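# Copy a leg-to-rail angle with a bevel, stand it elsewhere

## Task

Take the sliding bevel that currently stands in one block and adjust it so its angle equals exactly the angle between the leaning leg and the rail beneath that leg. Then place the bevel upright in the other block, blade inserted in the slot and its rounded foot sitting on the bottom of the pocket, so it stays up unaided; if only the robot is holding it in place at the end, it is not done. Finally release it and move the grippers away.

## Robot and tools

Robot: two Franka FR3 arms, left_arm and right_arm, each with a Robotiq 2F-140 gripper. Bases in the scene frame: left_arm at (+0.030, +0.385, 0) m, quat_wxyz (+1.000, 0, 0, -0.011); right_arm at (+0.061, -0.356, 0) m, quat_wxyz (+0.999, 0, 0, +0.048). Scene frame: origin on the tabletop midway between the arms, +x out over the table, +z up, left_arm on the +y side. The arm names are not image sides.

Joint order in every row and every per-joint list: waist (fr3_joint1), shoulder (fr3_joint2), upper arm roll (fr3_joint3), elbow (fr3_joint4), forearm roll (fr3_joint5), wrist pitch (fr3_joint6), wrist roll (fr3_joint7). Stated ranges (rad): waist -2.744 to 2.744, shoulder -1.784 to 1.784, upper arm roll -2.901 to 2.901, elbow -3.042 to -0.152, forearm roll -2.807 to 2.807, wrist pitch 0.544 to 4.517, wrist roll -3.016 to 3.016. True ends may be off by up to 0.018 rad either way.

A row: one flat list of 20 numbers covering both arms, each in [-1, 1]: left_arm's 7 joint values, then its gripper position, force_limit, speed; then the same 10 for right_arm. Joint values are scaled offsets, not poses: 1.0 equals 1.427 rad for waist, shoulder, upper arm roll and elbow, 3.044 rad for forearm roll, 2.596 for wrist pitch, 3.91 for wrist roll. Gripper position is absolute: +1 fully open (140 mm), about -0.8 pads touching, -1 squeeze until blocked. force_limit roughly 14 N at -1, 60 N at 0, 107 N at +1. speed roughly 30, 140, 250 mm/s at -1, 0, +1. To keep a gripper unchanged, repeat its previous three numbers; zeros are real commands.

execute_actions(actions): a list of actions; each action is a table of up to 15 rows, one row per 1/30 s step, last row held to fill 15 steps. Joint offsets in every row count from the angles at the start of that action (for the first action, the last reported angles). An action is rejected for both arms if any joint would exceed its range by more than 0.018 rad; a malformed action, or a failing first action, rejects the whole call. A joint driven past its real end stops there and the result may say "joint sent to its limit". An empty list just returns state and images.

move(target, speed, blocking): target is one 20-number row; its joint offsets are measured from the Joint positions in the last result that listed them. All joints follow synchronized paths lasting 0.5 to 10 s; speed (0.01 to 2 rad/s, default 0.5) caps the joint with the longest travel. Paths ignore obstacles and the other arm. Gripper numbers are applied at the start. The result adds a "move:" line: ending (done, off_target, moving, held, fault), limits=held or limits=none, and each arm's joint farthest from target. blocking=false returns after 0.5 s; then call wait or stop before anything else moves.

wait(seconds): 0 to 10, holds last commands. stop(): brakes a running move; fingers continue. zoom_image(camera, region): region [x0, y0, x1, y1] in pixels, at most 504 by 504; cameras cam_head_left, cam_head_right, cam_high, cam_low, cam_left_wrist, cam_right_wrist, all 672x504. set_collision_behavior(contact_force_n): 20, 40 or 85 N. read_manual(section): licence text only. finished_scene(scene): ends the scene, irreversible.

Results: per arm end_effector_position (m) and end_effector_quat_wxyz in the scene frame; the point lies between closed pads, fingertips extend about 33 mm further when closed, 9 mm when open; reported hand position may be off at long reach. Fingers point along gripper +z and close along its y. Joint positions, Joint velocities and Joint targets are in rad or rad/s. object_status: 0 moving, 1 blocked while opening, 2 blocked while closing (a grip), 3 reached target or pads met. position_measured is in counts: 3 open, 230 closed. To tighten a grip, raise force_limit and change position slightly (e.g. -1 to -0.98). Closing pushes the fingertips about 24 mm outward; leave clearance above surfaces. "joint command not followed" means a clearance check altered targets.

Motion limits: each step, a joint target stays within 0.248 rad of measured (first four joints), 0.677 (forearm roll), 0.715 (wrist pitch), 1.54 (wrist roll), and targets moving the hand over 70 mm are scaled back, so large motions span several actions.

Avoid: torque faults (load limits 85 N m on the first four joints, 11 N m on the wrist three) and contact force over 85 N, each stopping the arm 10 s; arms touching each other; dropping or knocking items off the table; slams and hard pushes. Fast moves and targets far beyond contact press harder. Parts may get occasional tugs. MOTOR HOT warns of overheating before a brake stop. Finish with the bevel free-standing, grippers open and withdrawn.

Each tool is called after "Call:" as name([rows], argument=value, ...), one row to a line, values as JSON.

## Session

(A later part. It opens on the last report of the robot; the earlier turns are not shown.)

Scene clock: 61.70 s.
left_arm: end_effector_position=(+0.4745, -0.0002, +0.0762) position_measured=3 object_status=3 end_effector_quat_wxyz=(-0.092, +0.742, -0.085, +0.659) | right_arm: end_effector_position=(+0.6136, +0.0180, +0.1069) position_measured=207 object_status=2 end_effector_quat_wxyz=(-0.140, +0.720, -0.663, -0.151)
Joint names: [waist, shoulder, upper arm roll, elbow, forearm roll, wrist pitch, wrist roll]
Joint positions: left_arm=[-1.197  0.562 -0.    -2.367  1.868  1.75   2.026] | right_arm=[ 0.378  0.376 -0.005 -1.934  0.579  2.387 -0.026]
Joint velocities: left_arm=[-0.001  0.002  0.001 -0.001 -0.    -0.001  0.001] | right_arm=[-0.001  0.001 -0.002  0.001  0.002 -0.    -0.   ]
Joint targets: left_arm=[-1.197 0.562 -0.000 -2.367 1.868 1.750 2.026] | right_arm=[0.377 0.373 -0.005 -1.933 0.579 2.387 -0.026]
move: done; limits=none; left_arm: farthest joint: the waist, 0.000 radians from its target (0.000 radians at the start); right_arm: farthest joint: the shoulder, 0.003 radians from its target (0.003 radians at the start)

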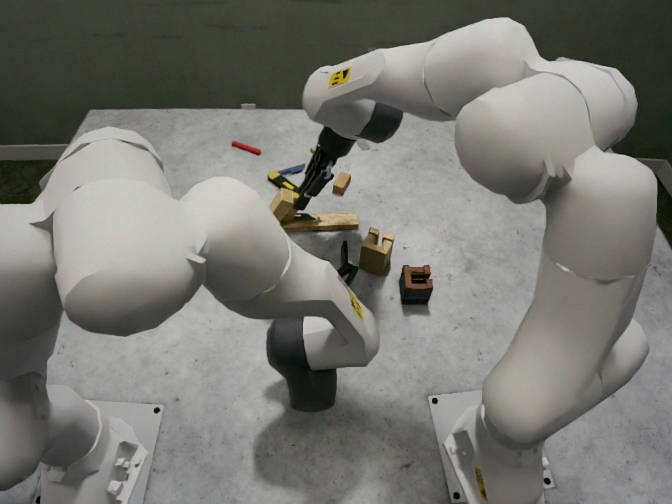

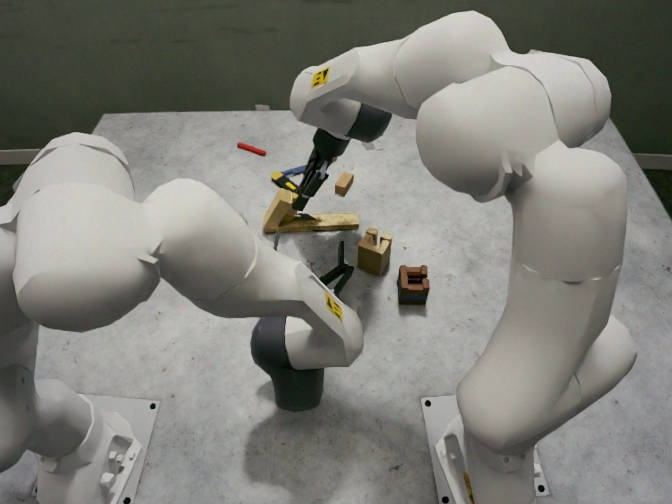

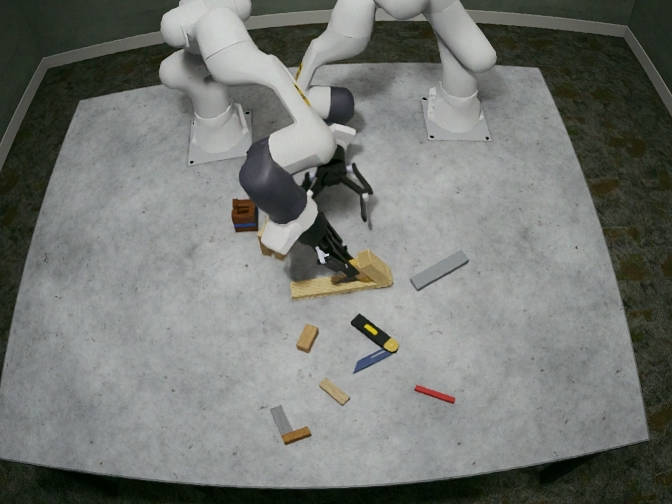

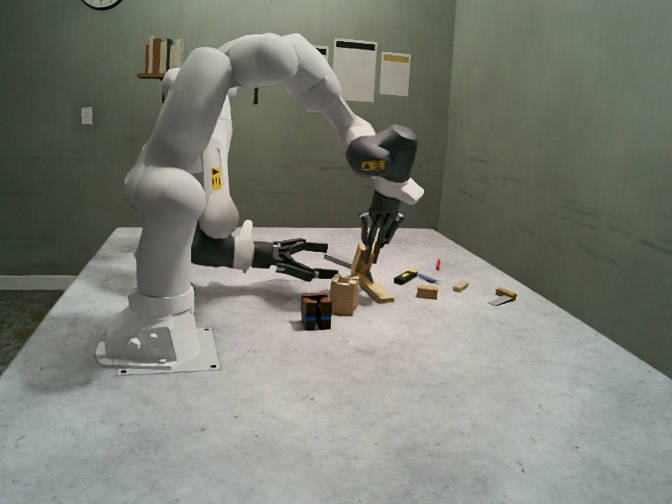

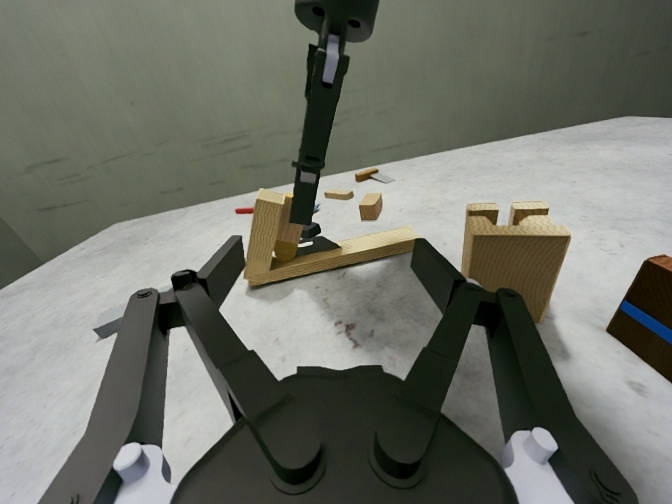

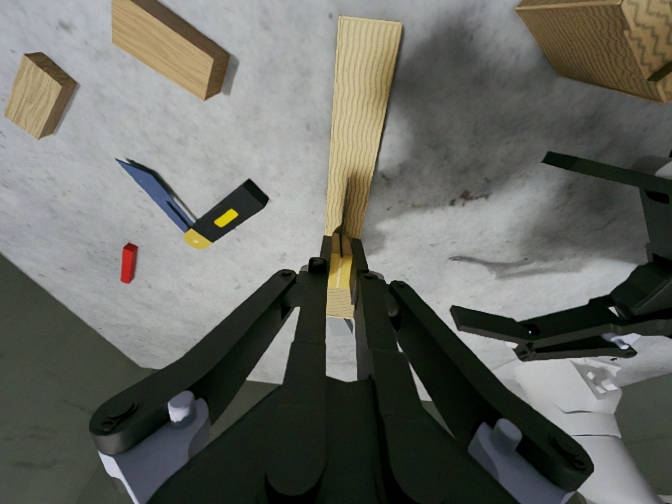

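Call:
move(target=[0,0,0,0,0,0,0,1,0,1,-0.137,-0.19,0.0035,-0.02,-0.04,-0.11,0,-1,0,-0.5], speed=0.2)

Call:
move(target=[0,0,0,0,0,0,0,1,0,1,0,-0.4695,0,-0.4605,-0.1515,-0.019,0.0795,-1,0,-0.5], speed=0.5)

Scene clock: 64.40 s.
left_arm: end_effector_position=(+0.4745, -0.0002, +0.0762) position_measured=3 object_status=3 end_effector_quat_wxyz=(-0.092, +0.742, -0.085, +0.659) | right_arm: end_effector_position=(+0.6141, -0.0925, +0.2343) position_measured=207 object_status=2 end_effector_quat_wxyz=(-0.136, +0.718, -0.667, -0.145)
Joint names: [waist, shoulder, upper arm roll, elbow, forearm roll, wrist pitch, wrist roll]
Joint positions: left_arm=[-1.197  0.562 -0.    -2.367  1.868  1.75   2.026] | right_arm=[ 0.184  0.105 -0.002 -1.961  0.459  2.105 -0.026]
Joint velocities: left_arm=[-0.001  0.    -0.001  0.001 -0.    -0.001  0.001] | right_arm=[-0.    -0.     0.001  0.    -0.001 -0.004 -0.001]
Joint targets: left_arm=[-1.197 0.562 -0.000 -2.367 1.868 1.750 2.026] | right_arm=[0.183 0.105 -0.000 -1.962 0.457 2.102 -0.026]
move: done; limits=none; left_arm: farthest joint: the waist, 0.000 radians from its target (0.000 radians at the start); right_arm: farthest joint: the wrist pitch, 0.004 radians from its target (0.286 radians at the start)

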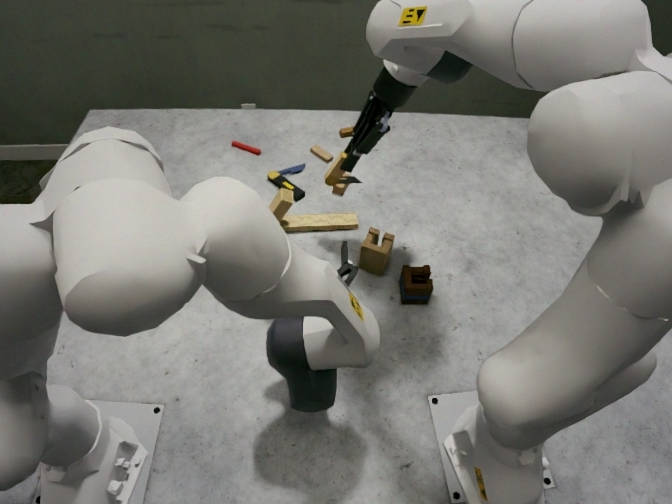

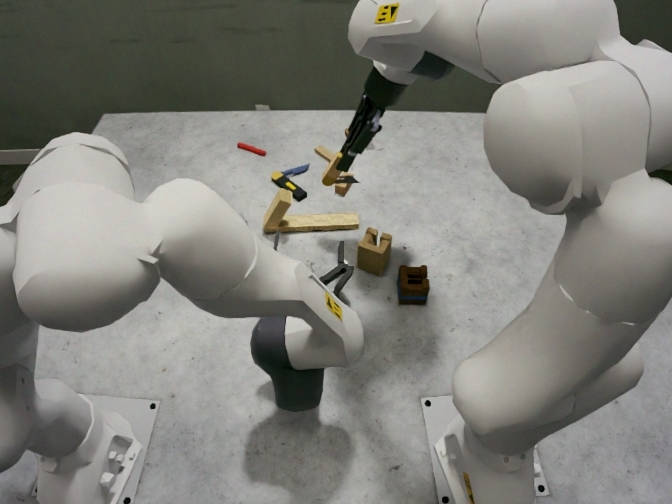

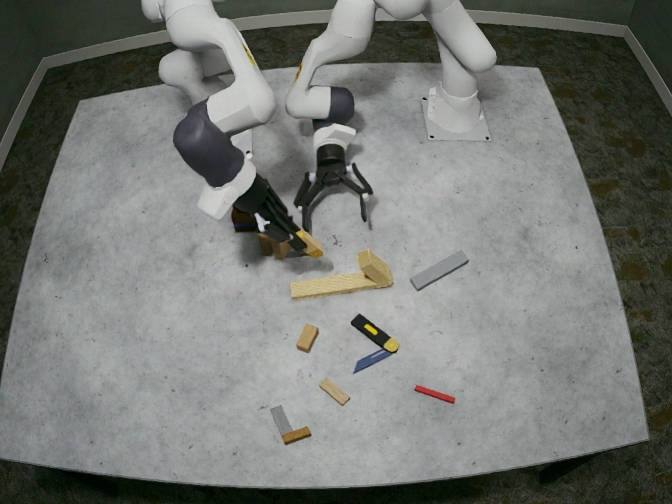

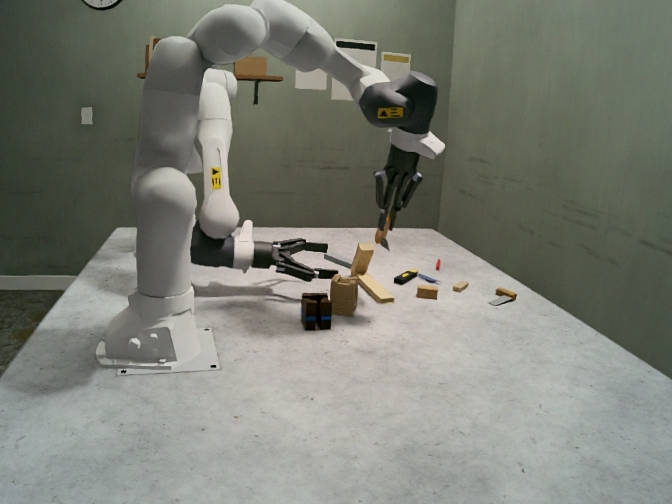

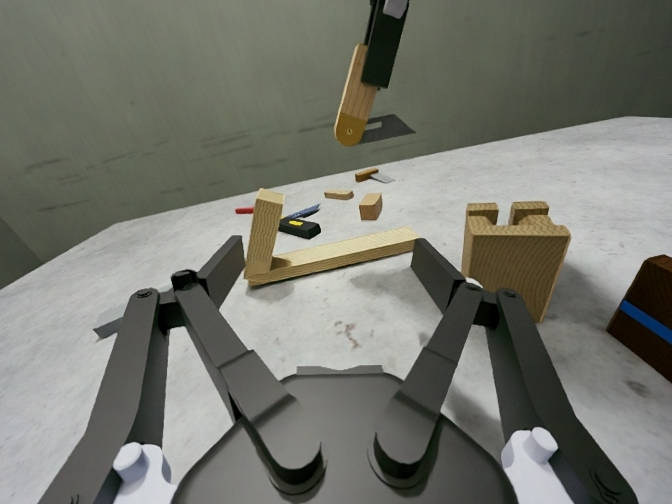

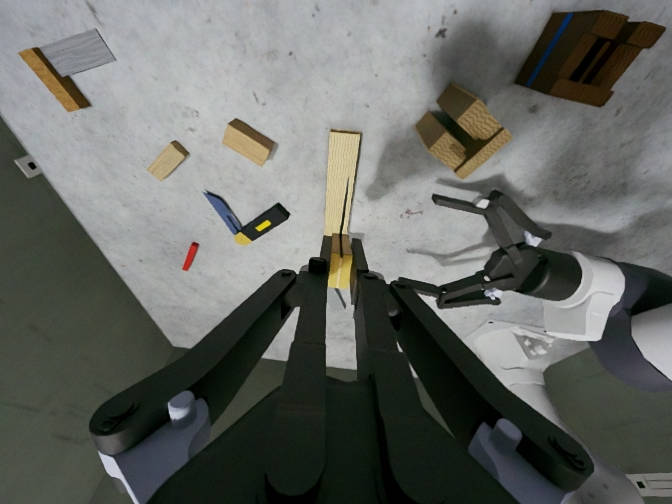

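Scene clock: 66.90 s.
left_arm: end_effector_position=(+0.4745, -0.0002, +0.0762) position_measured=3 object_status=3 end_effector_quat_wxyz=(-0.092, +0.742, -0.085, +0.659) | right_arm: end_effector_position=(+0.4159, -0.2545, +0.2203) position_measured=207 object_status=2 end_effector_quat_wxyz=(+0.002, -0.707, +0.707, -0.000)
Joint names: [waist, shoulder, upper arm roll, elbow, forearm roll, wrist pitch, wrist roll]
Joint positions: left_arm=[-1.197  0.562 -0.    -2.367  1.868  1.75   2.026] | right_arm=[ 0.184 -0.562 -0.002 -2.618  0.     2.059  0.279]
Joint velocities: left_arm=[ 0.    -0.001 -0.001 -0.002  0.001 -0.    -0.001] | right_arm=[ 0.001  0.    -0.001 -0.002  0.001  0.     0.006]
Joint targets: left_arm=[-1.197 0.562 -0.000 -2.367 1.868 1.750 2.026] | right_arm=[0.184 -0.564 -0.002 -2.618 -0.002 2.056 0.285]
move: done; limits=none; left_arm: farthest joint: the waist, 0.000 radians from its target (0.000 radians at the start); right_arm: farthest joint: the wrist roll, 0.006 radians from its target (0.310 radians at the start)

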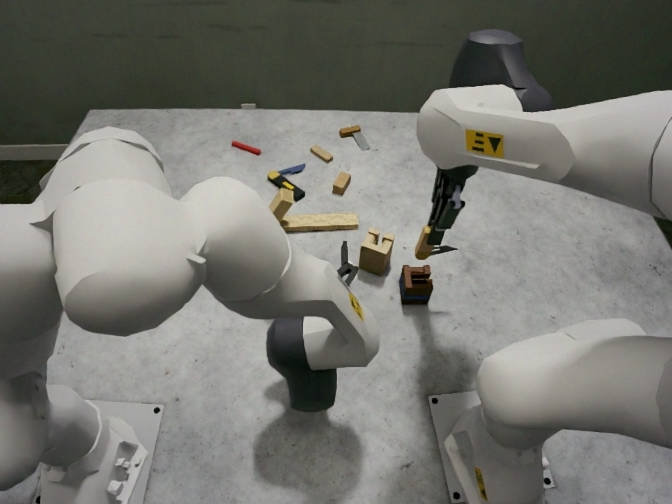

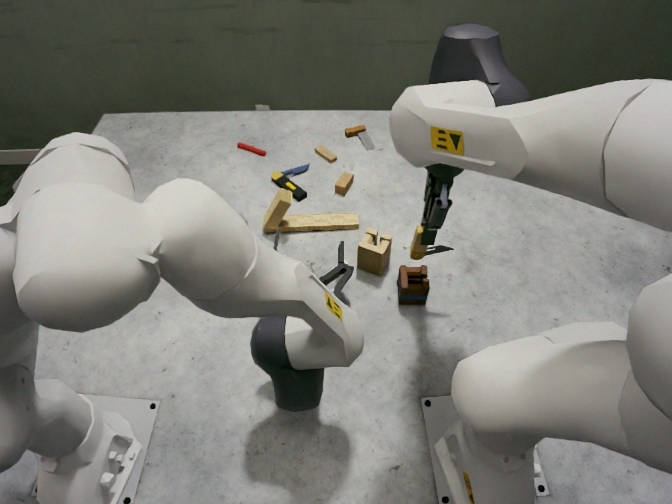

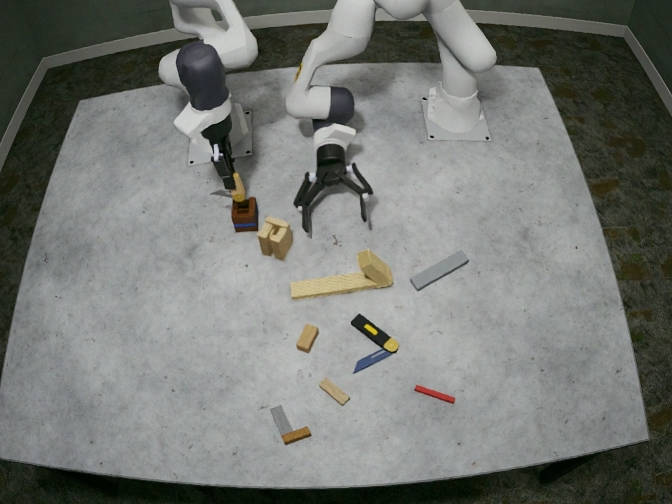

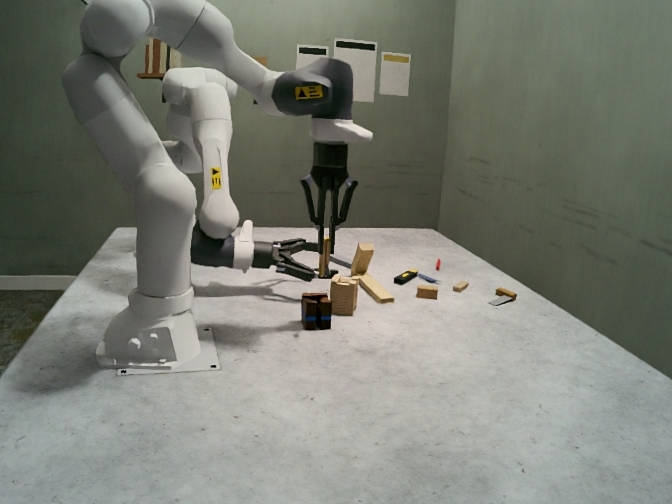

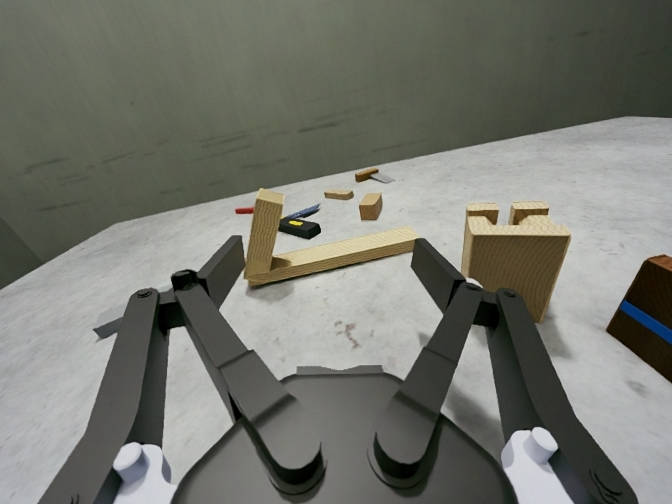

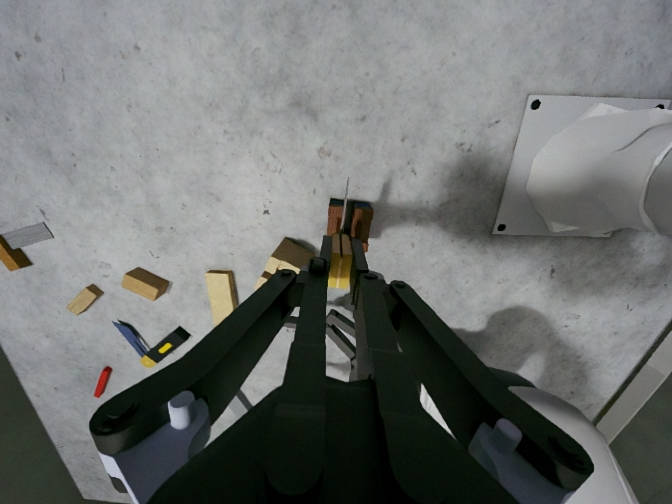

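Call:
move(target=[0,0,0,0,0,0,0,1,0,1,0.0055,0.016,0,-0.0642,0,0.0435,0.002,-1,0,-0.5], speed=0.15)

Call:
zoom_image(camera="cam_right_wrist", region=[290, 165, 400, 275])

Call:
zoom_image(camera="cam_head_right", region=[380, 230, 460, 310])

Call:
zoom_image(camera="cam_low", region=[280, 255, 360, 335])

Scene clock: 69.03 s.
left_arm: end_effector_position=(+0.4745, -0.0002, +0.0762) position_measured=3 object_status=3 end_effector_quat_wxyz=(-0.092, +0.742, -0.085, +0.659) | right_arm: end_effector_position=(+0.4067, -0.2548, +0.1800) position_measured=207 object_status=2 end_effector_quat_wxyz=(-0.000, -0.708, +0.706, +0.001)
Joint names: [waist, shoulder, upper arm roll, elbow, forearm roll, wrist pitch, wrist roll]
Joint positions: left_arm=[-1.197  0.562 -0.    -2.367  1.868  1.75   2.026] | right_arm=[ 0.191 -0.54  -0.002 -2.709  0.     2.167  0.282]
Joint velocities: left_arm=[ 0.    -0.     0.001 -0.    -0.001 -0.001 -0.001] | right_arm=[-0.    -0.     0.    -0.002  0.001  0.004  0.   ]
Joint targets: left_arm=[-1.197 0.562 -0.000 -2.367 1.868 1.750 2.026] | right_arm=[0.192 -0.540 -0.002 -2.709 0.000 2.172 0.287]
move: done; limits=none; left_arm: farthest joint: the waist, 0.000 radians from its target (0.000 radians at the start); right_arm: farthest joint: the wrist pitch, 0.005 radians from its target (0.113 radians at the start)

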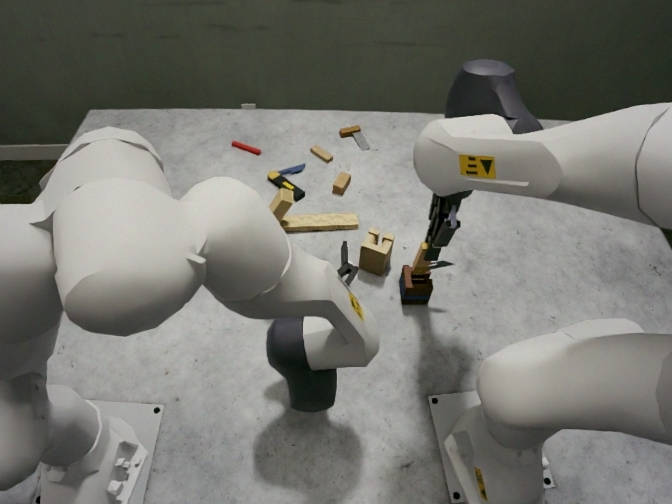

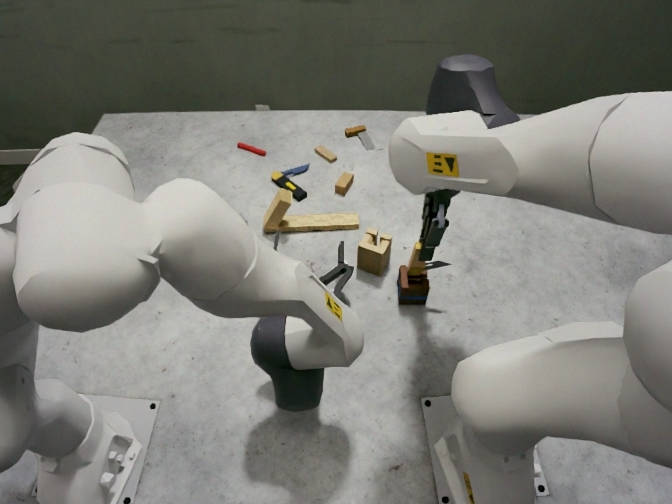

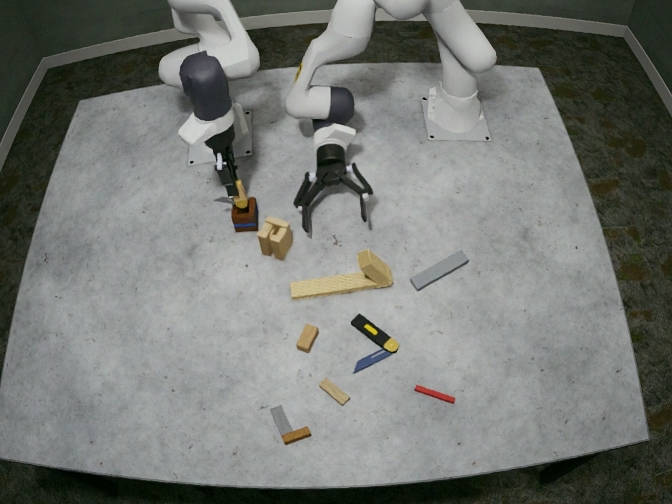

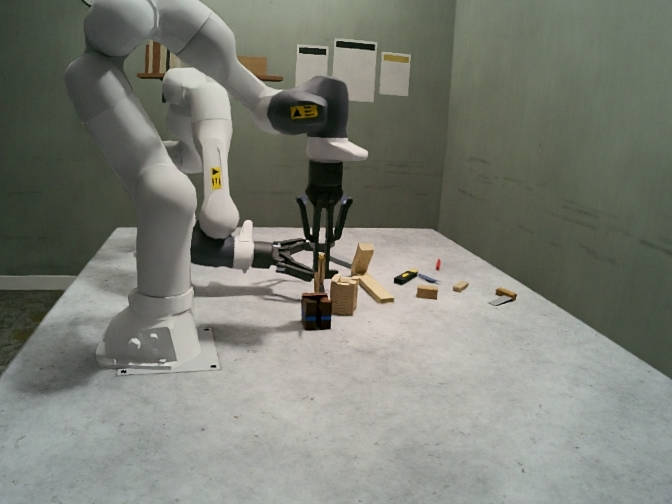

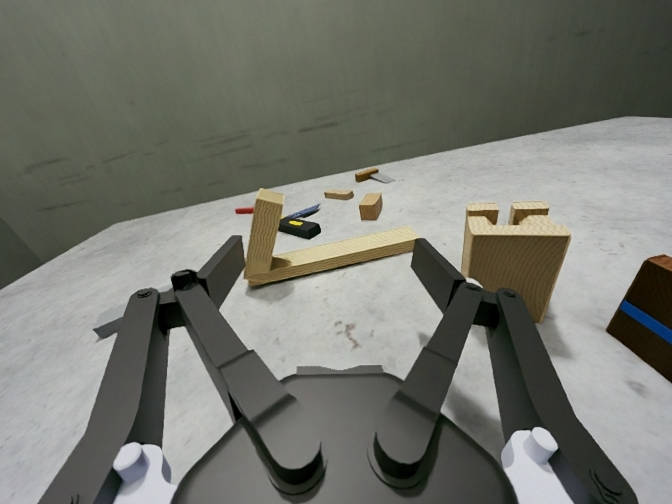

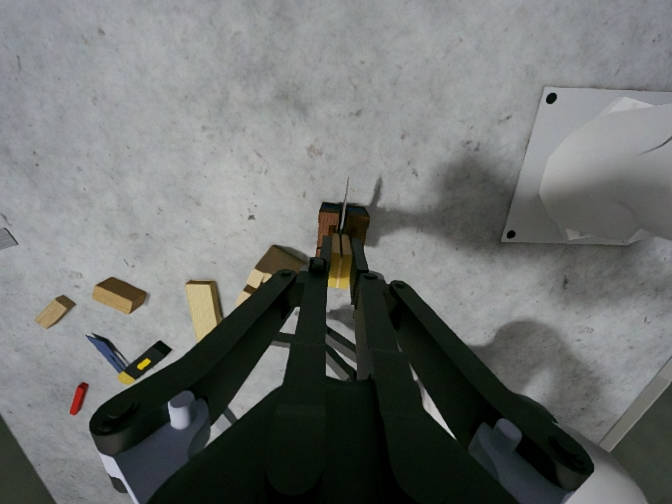

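Region (290, 165, 400, 275) of cam_right_wrist's 672x504 image, scaled by 4.582, with more detail than that image has.

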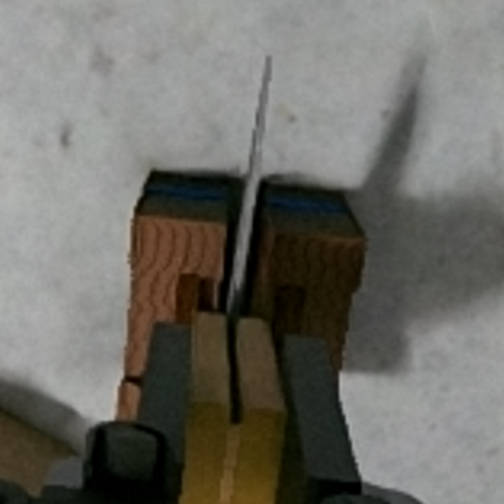

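Region (380, 230, 460, 310) of cam_head_right's 672x504 image, scaled by 6.300, with more detail than that image has.

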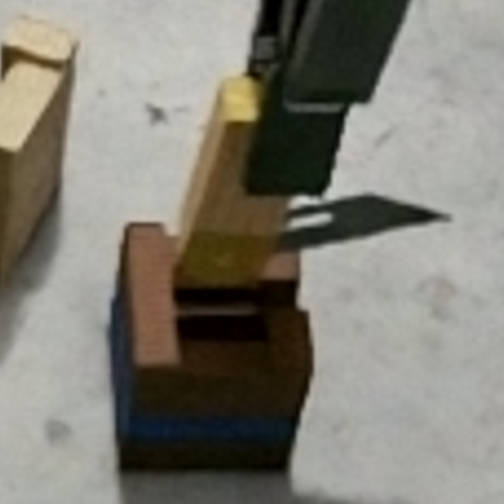

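Region (280, 255, 360, 335) of cam_low's 672x504 image, scaled by 6.300, with more detail than that image has.

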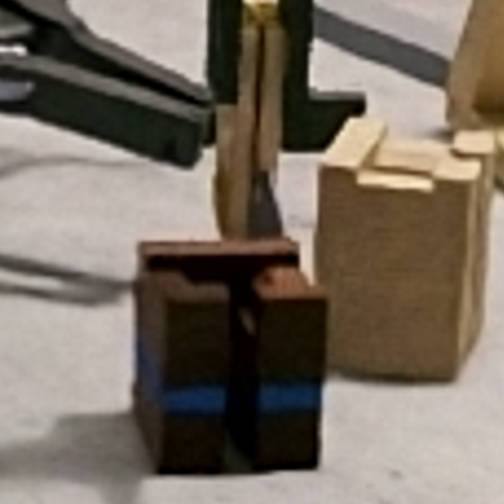

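Call:
move(target=[0,0,0,0,0,0,0,1,0,1,-0.004,0.0105,0,-0.0213,0,0.0187,-0.003,-1,0,-0.5], speed=0.06)

Call:
zoom_image(camera="cam_right_wrist", region=[290, 165, 400, 275])

Call:
zoom_image(camera="cam_head_right", region=[380, 230, 460, 310])

Scene clock: 70.77 s.
left_arm: end_effector_position=(+0.4745, -0.0002, +0.0762) position_measured=3 object_status=3 end_effector_quat_wxyz=(-0.092, +0.742, -0.085, +0.659) | right_arm: end_effector_position=(+0.4049, -0.2569, +0.1655) position_measured=207 object_status=2 end_effector_quat_wxyz=(-0.000, -0.709, +0.705, +0.001)
Joint names: [waist, shoulder, upper arm roll, elbow, forearm roll, wrist pitch, wrist roll]
Joint positions: left_arm=[-1.197  0.562 -0.    -2.367  1.868  1.75   2.026] | right_arm=[ 0.186 -0.526 -0.002 -2.738  0.     2.211  0.276]
Joint velocities: left_arm=[ 0.001 -0.001  0.    -0.001 -0.001  0.     0.002] | right_arm=[-0.     0.     0.     0.001  0.     0.005 -0.003]
Joint targets: left_arm=[-1.197 0.562 -0.000 -2.367 1.868 1.750 2.026] | right_arm=[0.185 -0.525 -0.002 -2.739 0.000 2.216 0.270]
move: done; limits=none; left_arm: farthest joint: the waist, 0.000 radians from its target (0.000 radians at the start); right_arm: farthest joint: the wrist roll, 0.005 radians from its target (0.012 radians at the start)

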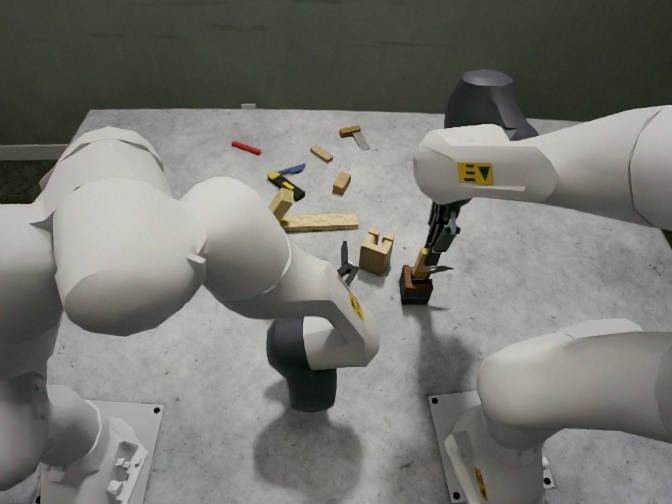

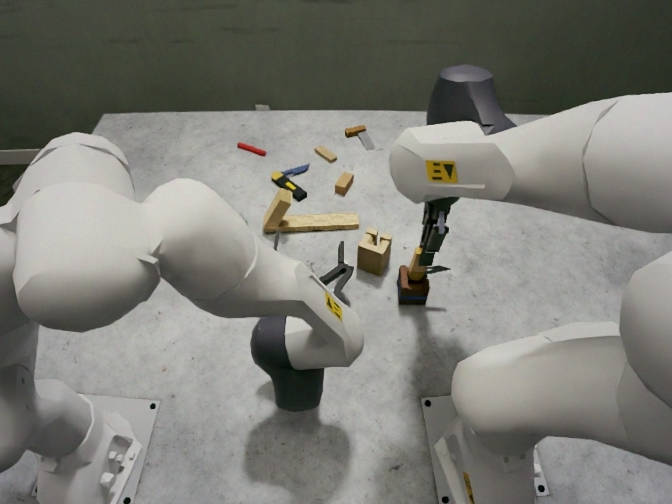

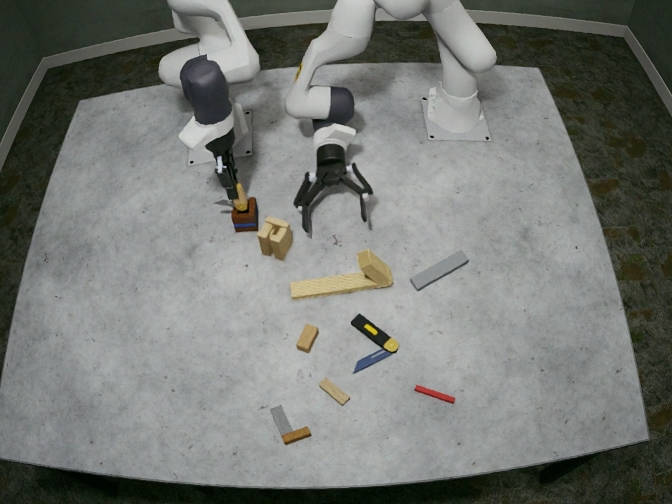

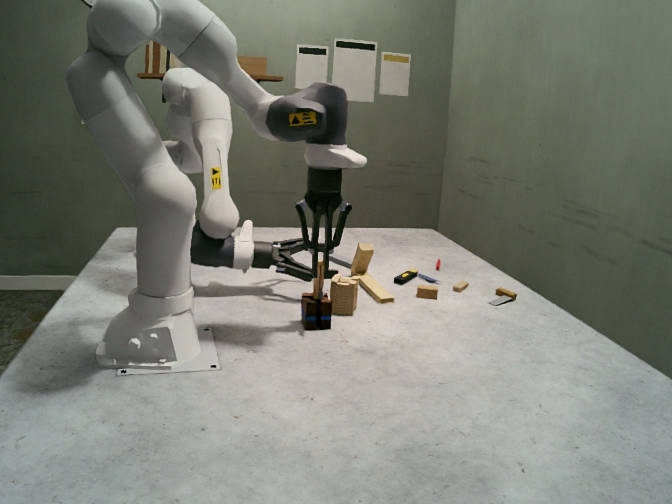

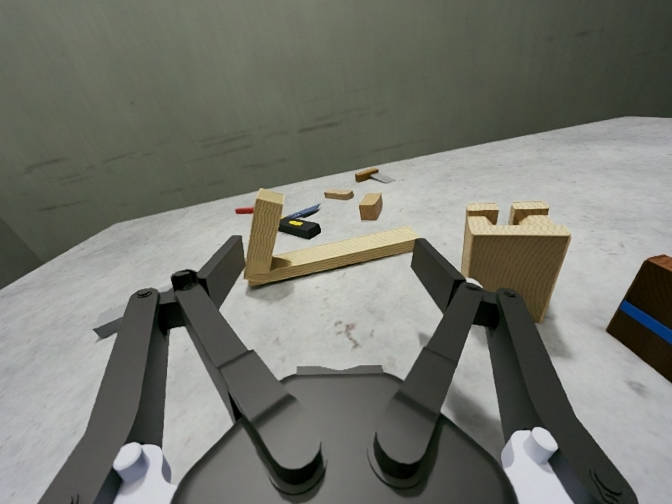

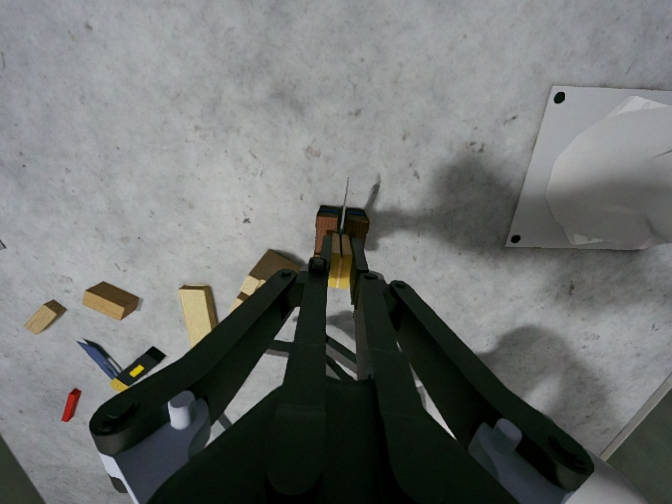

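Region (290, 165, 400, 275) of cam_right_wrist's 672x504 image, scaled by 4.582, with more detail than that image has.

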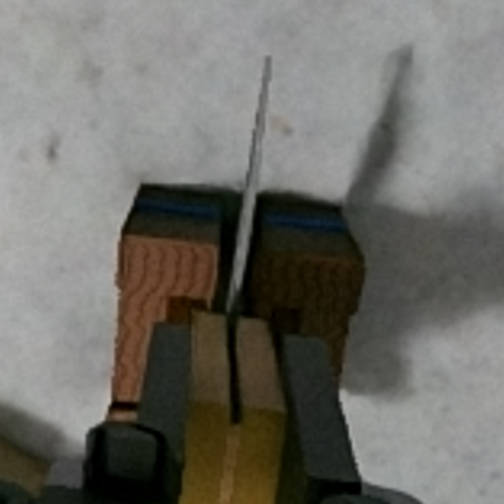

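Region (380, 230, 460, 310) of cam_head_right's 672x504 image, scaled by 6.300, with more detail than that image has.

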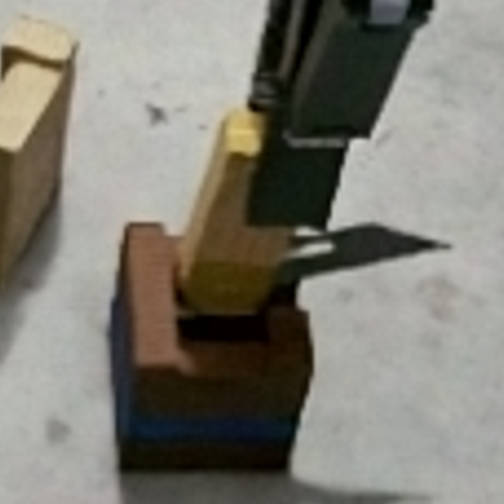

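Call:
move(target=[0,0,0,0,0,0,0,1,0,1,0.002,0.0125,0,-0.0105,0,0.0135,0,-1,0,-0.5], speed=0.03)

Call:
zoom_image(camera="cam_right_wrist", region=[270,150,420,290])

Call:
zoom_image(camera="cam_head_right", region=[380,230,460,310])

Scene clock: 73.93 s.
left_arm: end_effector_position=(+0.4745, -0.0002, +0.0762) position_measured=3 object_status=3 end_effector_quat_wxyz=(-0.092, +0.742, -0.085, +0.659) | right_arm: end_effector_position=(+0.4047, -0.2564, +0.1559) position_measured=207 object_status=2 end_effector_quat_wxyz=(-0.000, -0.710, +0.705, +0.001)
Joint names: [waist, shoulder, upper arm roll, elbow, forearm roll, wrist pitch, wrist roll]
Joint positions: left_arm=[-1.197  0.562 -0.    -2.367  1.868  1.75   2.026] | right_arm=[ 0.188 -0.509 -0.002 -2.752  0.     2.242  0.275]
Joint velocities: left_arm=[-0.     0.    -0.001  0.001  0.     0.002  0.   ] | right_arm=[ 0.001  0.     0.    -0.001 -0.002  0.003  0.001]
Joint targets: left_arm=[-1.197 0.562 -0.000 -2.367 1.868 1.750 2.026] | right_arm=[0.189 -0.508 -0.002 -2.753 0.000 2.246 0.276]
move: done; limits=none; left_arm: farthest joint: the waist, 0.000 radians from its target (0.000 radians at the start); right_arm: farthest joint: the wrist pitch, 0.004 radians from its target (0.034 radians at the start)

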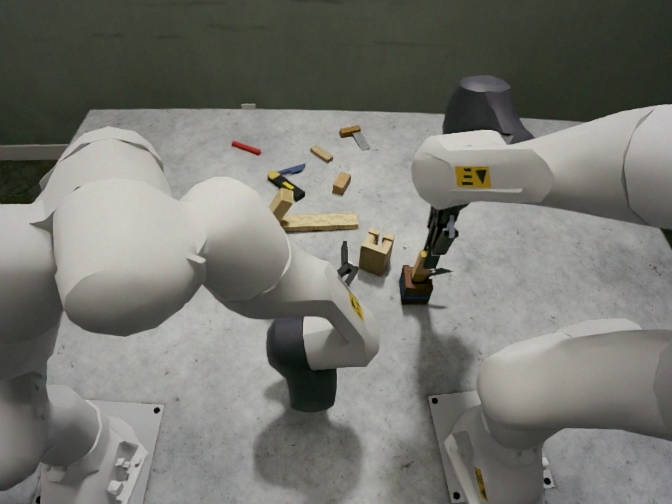

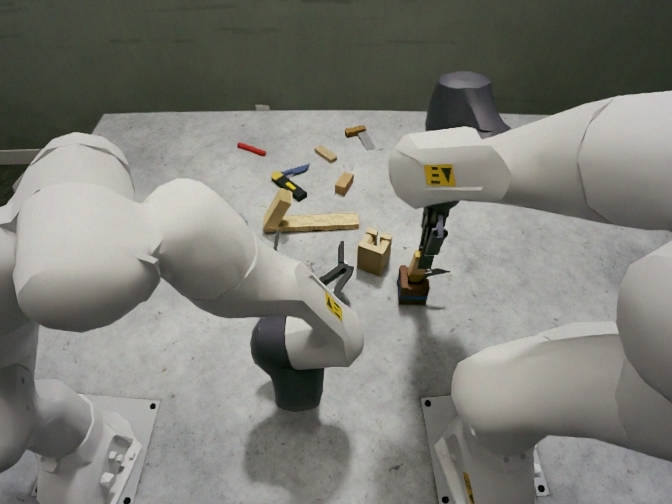

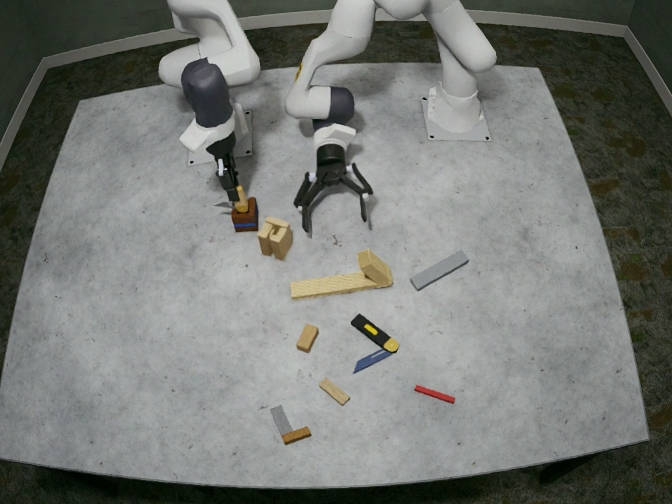

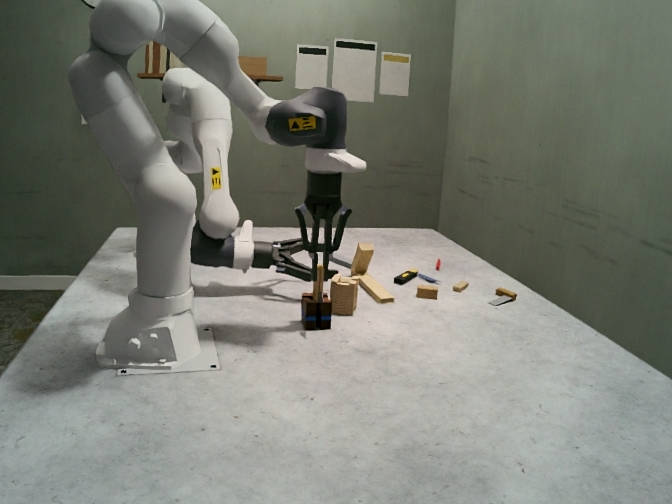

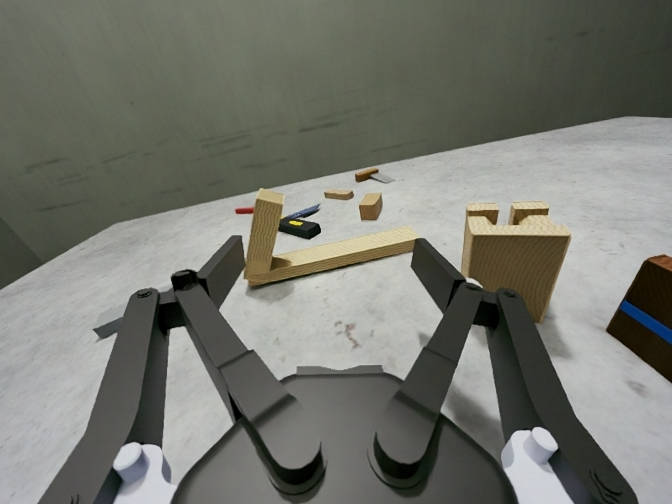

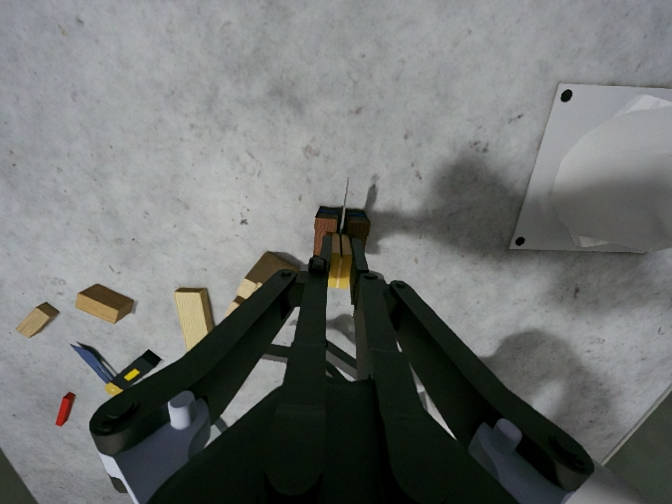

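Region (270, 150, 420, 290) of cam_right_wrist's 672x504 image, scaled by 3.360, with more detail than that image has; it fills the top 470 rows of this view, and the rest is white.

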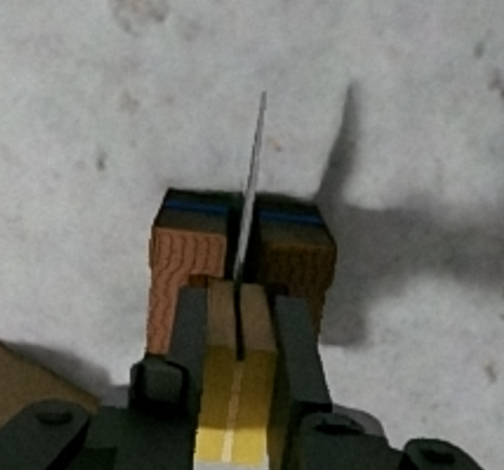

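Region (380, 230, 460, 310) of cam_head_right's 672x504 image, scaled by 6.300, with more detail than that image has.

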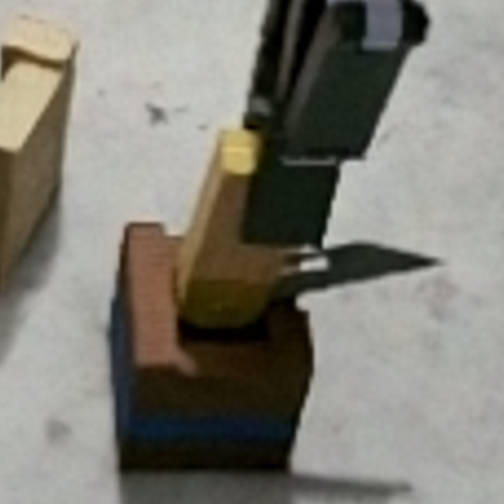

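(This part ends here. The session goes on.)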